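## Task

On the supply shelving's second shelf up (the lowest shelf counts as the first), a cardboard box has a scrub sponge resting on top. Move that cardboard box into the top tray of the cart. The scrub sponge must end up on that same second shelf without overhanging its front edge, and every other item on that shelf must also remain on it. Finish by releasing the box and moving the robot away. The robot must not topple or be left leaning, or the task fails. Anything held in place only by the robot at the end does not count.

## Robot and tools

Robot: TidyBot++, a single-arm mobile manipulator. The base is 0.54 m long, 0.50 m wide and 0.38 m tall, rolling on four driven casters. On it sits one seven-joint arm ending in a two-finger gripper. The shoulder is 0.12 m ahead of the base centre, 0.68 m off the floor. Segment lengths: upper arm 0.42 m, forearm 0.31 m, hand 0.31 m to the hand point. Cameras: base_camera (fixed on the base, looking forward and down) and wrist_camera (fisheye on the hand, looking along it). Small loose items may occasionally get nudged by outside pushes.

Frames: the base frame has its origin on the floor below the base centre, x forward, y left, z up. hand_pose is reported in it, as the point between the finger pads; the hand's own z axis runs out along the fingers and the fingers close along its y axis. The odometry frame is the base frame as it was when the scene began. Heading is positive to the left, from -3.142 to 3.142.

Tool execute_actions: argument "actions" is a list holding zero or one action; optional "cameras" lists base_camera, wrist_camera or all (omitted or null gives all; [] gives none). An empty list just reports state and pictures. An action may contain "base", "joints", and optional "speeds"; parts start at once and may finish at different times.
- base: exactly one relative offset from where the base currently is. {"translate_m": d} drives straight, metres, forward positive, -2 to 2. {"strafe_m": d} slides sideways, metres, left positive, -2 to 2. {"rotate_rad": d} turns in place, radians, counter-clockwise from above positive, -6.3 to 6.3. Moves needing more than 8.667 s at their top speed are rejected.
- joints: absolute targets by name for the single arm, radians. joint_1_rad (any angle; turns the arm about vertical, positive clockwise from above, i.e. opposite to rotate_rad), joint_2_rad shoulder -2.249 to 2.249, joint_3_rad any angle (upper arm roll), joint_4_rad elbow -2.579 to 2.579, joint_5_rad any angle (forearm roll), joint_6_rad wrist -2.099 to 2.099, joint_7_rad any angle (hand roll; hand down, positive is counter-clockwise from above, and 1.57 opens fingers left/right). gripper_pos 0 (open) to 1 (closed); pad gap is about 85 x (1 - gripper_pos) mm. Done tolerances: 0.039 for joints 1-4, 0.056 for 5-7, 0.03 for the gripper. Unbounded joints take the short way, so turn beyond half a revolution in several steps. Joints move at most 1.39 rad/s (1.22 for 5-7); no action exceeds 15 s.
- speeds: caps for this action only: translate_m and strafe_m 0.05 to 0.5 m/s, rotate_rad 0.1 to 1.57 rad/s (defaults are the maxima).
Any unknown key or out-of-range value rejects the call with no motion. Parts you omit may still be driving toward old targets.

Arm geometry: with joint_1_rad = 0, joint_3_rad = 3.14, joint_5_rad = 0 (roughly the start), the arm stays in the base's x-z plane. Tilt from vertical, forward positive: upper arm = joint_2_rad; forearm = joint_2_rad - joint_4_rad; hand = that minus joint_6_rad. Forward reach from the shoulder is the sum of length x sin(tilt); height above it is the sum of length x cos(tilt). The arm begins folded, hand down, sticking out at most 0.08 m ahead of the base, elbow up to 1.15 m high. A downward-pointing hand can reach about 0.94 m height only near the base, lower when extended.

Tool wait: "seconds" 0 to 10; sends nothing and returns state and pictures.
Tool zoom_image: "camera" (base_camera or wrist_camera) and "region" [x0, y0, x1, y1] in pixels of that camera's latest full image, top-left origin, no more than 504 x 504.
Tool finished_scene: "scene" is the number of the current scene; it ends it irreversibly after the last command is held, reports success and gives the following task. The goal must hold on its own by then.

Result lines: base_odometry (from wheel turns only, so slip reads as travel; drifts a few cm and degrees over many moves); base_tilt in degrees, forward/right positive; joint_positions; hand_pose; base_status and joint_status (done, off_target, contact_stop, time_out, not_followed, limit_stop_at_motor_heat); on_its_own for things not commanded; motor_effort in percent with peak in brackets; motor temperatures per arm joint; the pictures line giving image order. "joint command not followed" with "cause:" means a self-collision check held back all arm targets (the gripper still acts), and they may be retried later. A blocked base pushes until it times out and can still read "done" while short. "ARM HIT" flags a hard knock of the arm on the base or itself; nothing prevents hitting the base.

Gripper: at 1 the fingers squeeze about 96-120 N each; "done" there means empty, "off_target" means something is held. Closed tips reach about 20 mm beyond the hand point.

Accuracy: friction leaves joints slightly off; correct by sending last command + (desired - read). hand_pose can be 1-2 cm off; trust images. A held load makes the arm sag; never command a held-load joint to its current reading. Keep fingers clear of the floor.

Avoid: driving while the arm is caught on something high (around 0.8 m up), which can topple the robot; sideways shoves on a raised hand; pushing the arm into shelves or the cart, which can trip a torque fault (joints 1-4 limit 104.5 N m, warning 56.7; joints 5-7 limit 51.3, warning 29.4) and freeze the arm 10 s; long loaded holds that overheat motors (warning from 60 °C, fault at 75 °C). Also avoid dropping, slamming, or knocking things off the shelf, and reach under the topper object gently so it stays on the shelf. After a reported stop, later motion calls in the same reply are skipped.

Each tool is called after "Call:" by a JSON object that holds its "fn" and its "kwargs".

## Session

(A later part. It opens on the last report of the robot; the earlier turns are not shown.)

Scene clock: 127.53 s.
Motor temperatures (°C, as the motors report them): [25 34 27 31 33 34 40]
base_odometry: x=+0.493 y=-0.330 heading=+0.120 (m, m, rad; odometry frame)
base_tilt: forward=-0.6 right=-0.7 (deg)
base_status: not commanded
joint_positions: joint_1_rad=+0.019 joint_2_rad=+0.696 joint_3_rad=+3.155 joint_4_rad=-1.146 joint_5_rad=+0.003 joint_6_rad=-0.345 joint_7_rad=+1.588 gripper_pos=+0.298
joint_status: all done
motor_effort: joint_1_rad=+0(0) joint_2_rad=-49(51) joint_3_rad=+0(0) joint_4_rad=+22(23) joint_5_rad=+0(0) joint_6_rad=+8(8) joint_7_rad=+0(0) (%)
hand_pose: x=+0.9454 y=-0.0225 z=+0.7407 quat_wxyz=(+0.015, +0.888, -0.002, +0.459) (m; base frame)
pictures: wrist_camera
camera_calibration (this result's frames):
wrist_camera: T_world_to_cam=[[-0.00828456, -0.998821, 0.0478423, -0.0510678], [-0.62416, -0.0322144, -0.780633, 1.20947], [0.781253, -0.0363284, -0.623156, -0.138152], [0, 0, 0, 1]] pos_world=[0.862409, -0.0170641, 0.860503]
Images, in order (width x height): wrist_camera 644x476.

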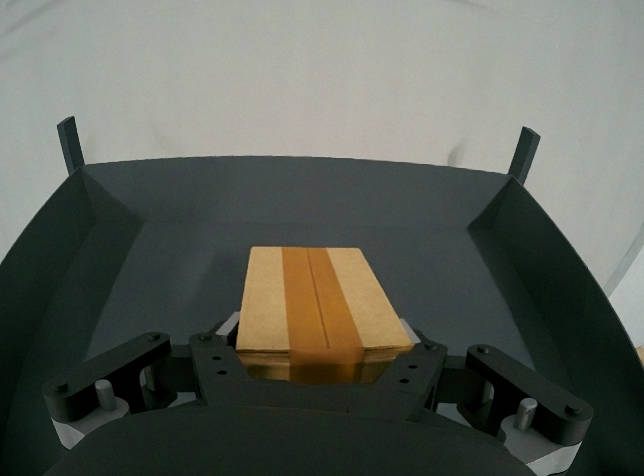

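Call:
{"fn": "execute_actions", "kwargs": {"actions": [{"joints":{"joint_2_rad":0.73}}], "cameras": []}}

Call:
{"fn": "execute_actions", "kwargs": {"actions": [{"joints":{"gripper_pos":0}}], "cameras": []}}

Call:
{"fn": "execute_actions", "kwargs": {"actions": [{"joints":{"joint_2_rad":0.45}}], "cameras": []}}

Call:
{"fn": "execute_actions", "kwargs": {"actions": [{"base":{"translate_m":-0.4}}], "cameras": ["wrist_camera"]}}

Scene clock: 134.17 s.
Motor temperatures (°C, as the motors report them): [25 34 27 31 33 34 40]
base_odometry: x=+0.493 y=-0.330 heading=+0.120 (m, m, rad; odometry frame)
base_tilt: forward=-0.6 right=-0.8 (deg)
base_status: not commanded
joint_positions: joint_1_rad=+0.019 joint_2_rad=+0.720 joint_3_rad=+3.155 joint_4_rad=-1.145 joint_5_rad=+0.003 joint_6_rad=-0.345 joint_7_rad=+1.588 gripper_pos=+0.298
joint_status: all done
motor_effort: joint_1_rad=+0(0) joint_2_rad=-48(51) joint_3_rad=+0(0) joint_4_rad=+22(23) joint_5_rad=+0(0) joint_6_rad=+8(8) joint_7_rad=-1(0) (%)
hand_pose: x=+0.9470 y=-0.0225 z=+0.7216 quat_wxyz=(+0.015, +0.893, -0.002, +0.449) (m; base frame)
pictures: none
No camera images: the call's "cameras" was empty. Leave "cameras" out to get every camera's image.

Scene clock: 135.27 s.
Motor temperatures (°C, as the motors report them): [25 35 27 31 33 34 40]
base_odometry: x=+0.493 y=-0.330 heading=+0.120 (m, m, rad; odometry frame)
base_tilt: forward=-0.6 right=-0.7 (deg)
base_status: not commanded
joint_positions: joint_1_rad=+0.019 joint_2_rad=+0.720 joint_3_rad=+3.155 joint_4_rad=-1.145 joint_5_rad=+0.003 joint_6_rad=-0.345 joint_7_rad=+1.588 gripper_pos=+0.000
joint_status: all done
motor_effort: joint_1_rad=+0(0) joint_2_rad=-48(49) joint_3_rad=+0(0) joint_4_rad=+21(22) joint_5_rad=+0(0) joint_6_rad=+7(7) joint_7_rad=-1(0) (%)
hand_pose: x=+0.9470 y=-0.0225 z=+0.7216 quat_wxyz=(+0.015, +0.893, -0.002, +0.449) (m; base frame)
pictures: none
No camera images: the call's "cameras" was empty. Leave "cameras" out to get every camera's image.

Scene clock: 136.87 s.
Motor temperatures (°C, as the motors report them): [25 35 27 31 33 34 40]
base_odometry: x=+0.493 y=-0.330 heading=+0.120 (m, m, rad; odometry frame)
base_tilt: forward=-0.7 right=-0.7 (deg)
base_status: not commanded
joint_positions: joint_1_rad=+0.019 joint_2_rad=+0.443 joint_3_rad=+3.155 joint_4_rad=-1.138 joint_5_rad=+0.003 joint_6_rad=-0.345 joint_7_rad=+1.588 gripper_pos=+0.000
joint_status: all done
motor_effort: joint_1_rad=+0(0) joint_2_rad=-41(52) joint_3_rad=+0(0) joint_4_rad=+23(23) joint_5_rad=+0(0) joint_6_rad=+8(9) joint_7_rad=-1(0) (%)
hand_pose: x=+0.9054 y=-0.0217 z=+0.9504 quat_wxyz=(+0.017, +0.821, -0.003, +0.571) (m; base frame)
pictures: none
No camera images: the call's "cameras" was empty. Leave "cameras" out to get every camera's image.

Scene clock: 139.13 s.
Motor temperatures (°C, as the motors report them): [25 35 27 31 33 34 40]
base_odometry: x=+0.096 y=-0.377 heading=+0.119 (m, m, rad; odometry frame)
base_tilt: forward=-0.6 right=-0.7 (deg)
base_status: done
joint_positions: joint_1_rad=+0.019 joint_2_rad=+0.444 joint_3_rad=+3.155 joint_4_rad=-1.138 joint_5_rad=+0.003 joint_6_rad=-0.345 joint_7_rad=+1.588 gripper_pos=+0.000
joint_status: not commanded
motor_effort: joint_1_rad=+0(5) joint_2_rad=-40(45) joint_3_rad=+0(3) joint_4_rad=+23(24) joint_5_rad=+0(0) joint_6_rad=+8(9) joint_7_rad=+0(0) (%)
hand_pose: x=+0.9057 y=-0.0216 z=+0.9494 quat_wxyz=(+0.017, +0.821, -0.003, +0.570) (m; base frame)
pictures: wrist_camera
camera_calibration (this result's frames):
wrist_camera: T_world_to_cam=[[-0.0206734, -0.998582, 0.0490594, -0.0503999], [-0.402951, -0.0365858, -0.91449, 1.27432], [0.914988, -0.0386742, -0.401623, -0.308503], [0, 0, 0, 1]] pos_world=[0.794722, -0.0156375, 1.04392]
Images, in order (width x height): wrist_camera 644x476.

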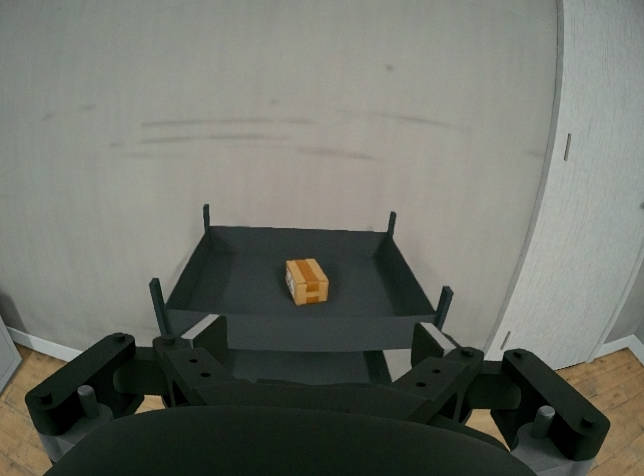

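Call:
{"fn": "finished_scene", "kwargs": {"scene": 1}}

The scene is finished: the task was done.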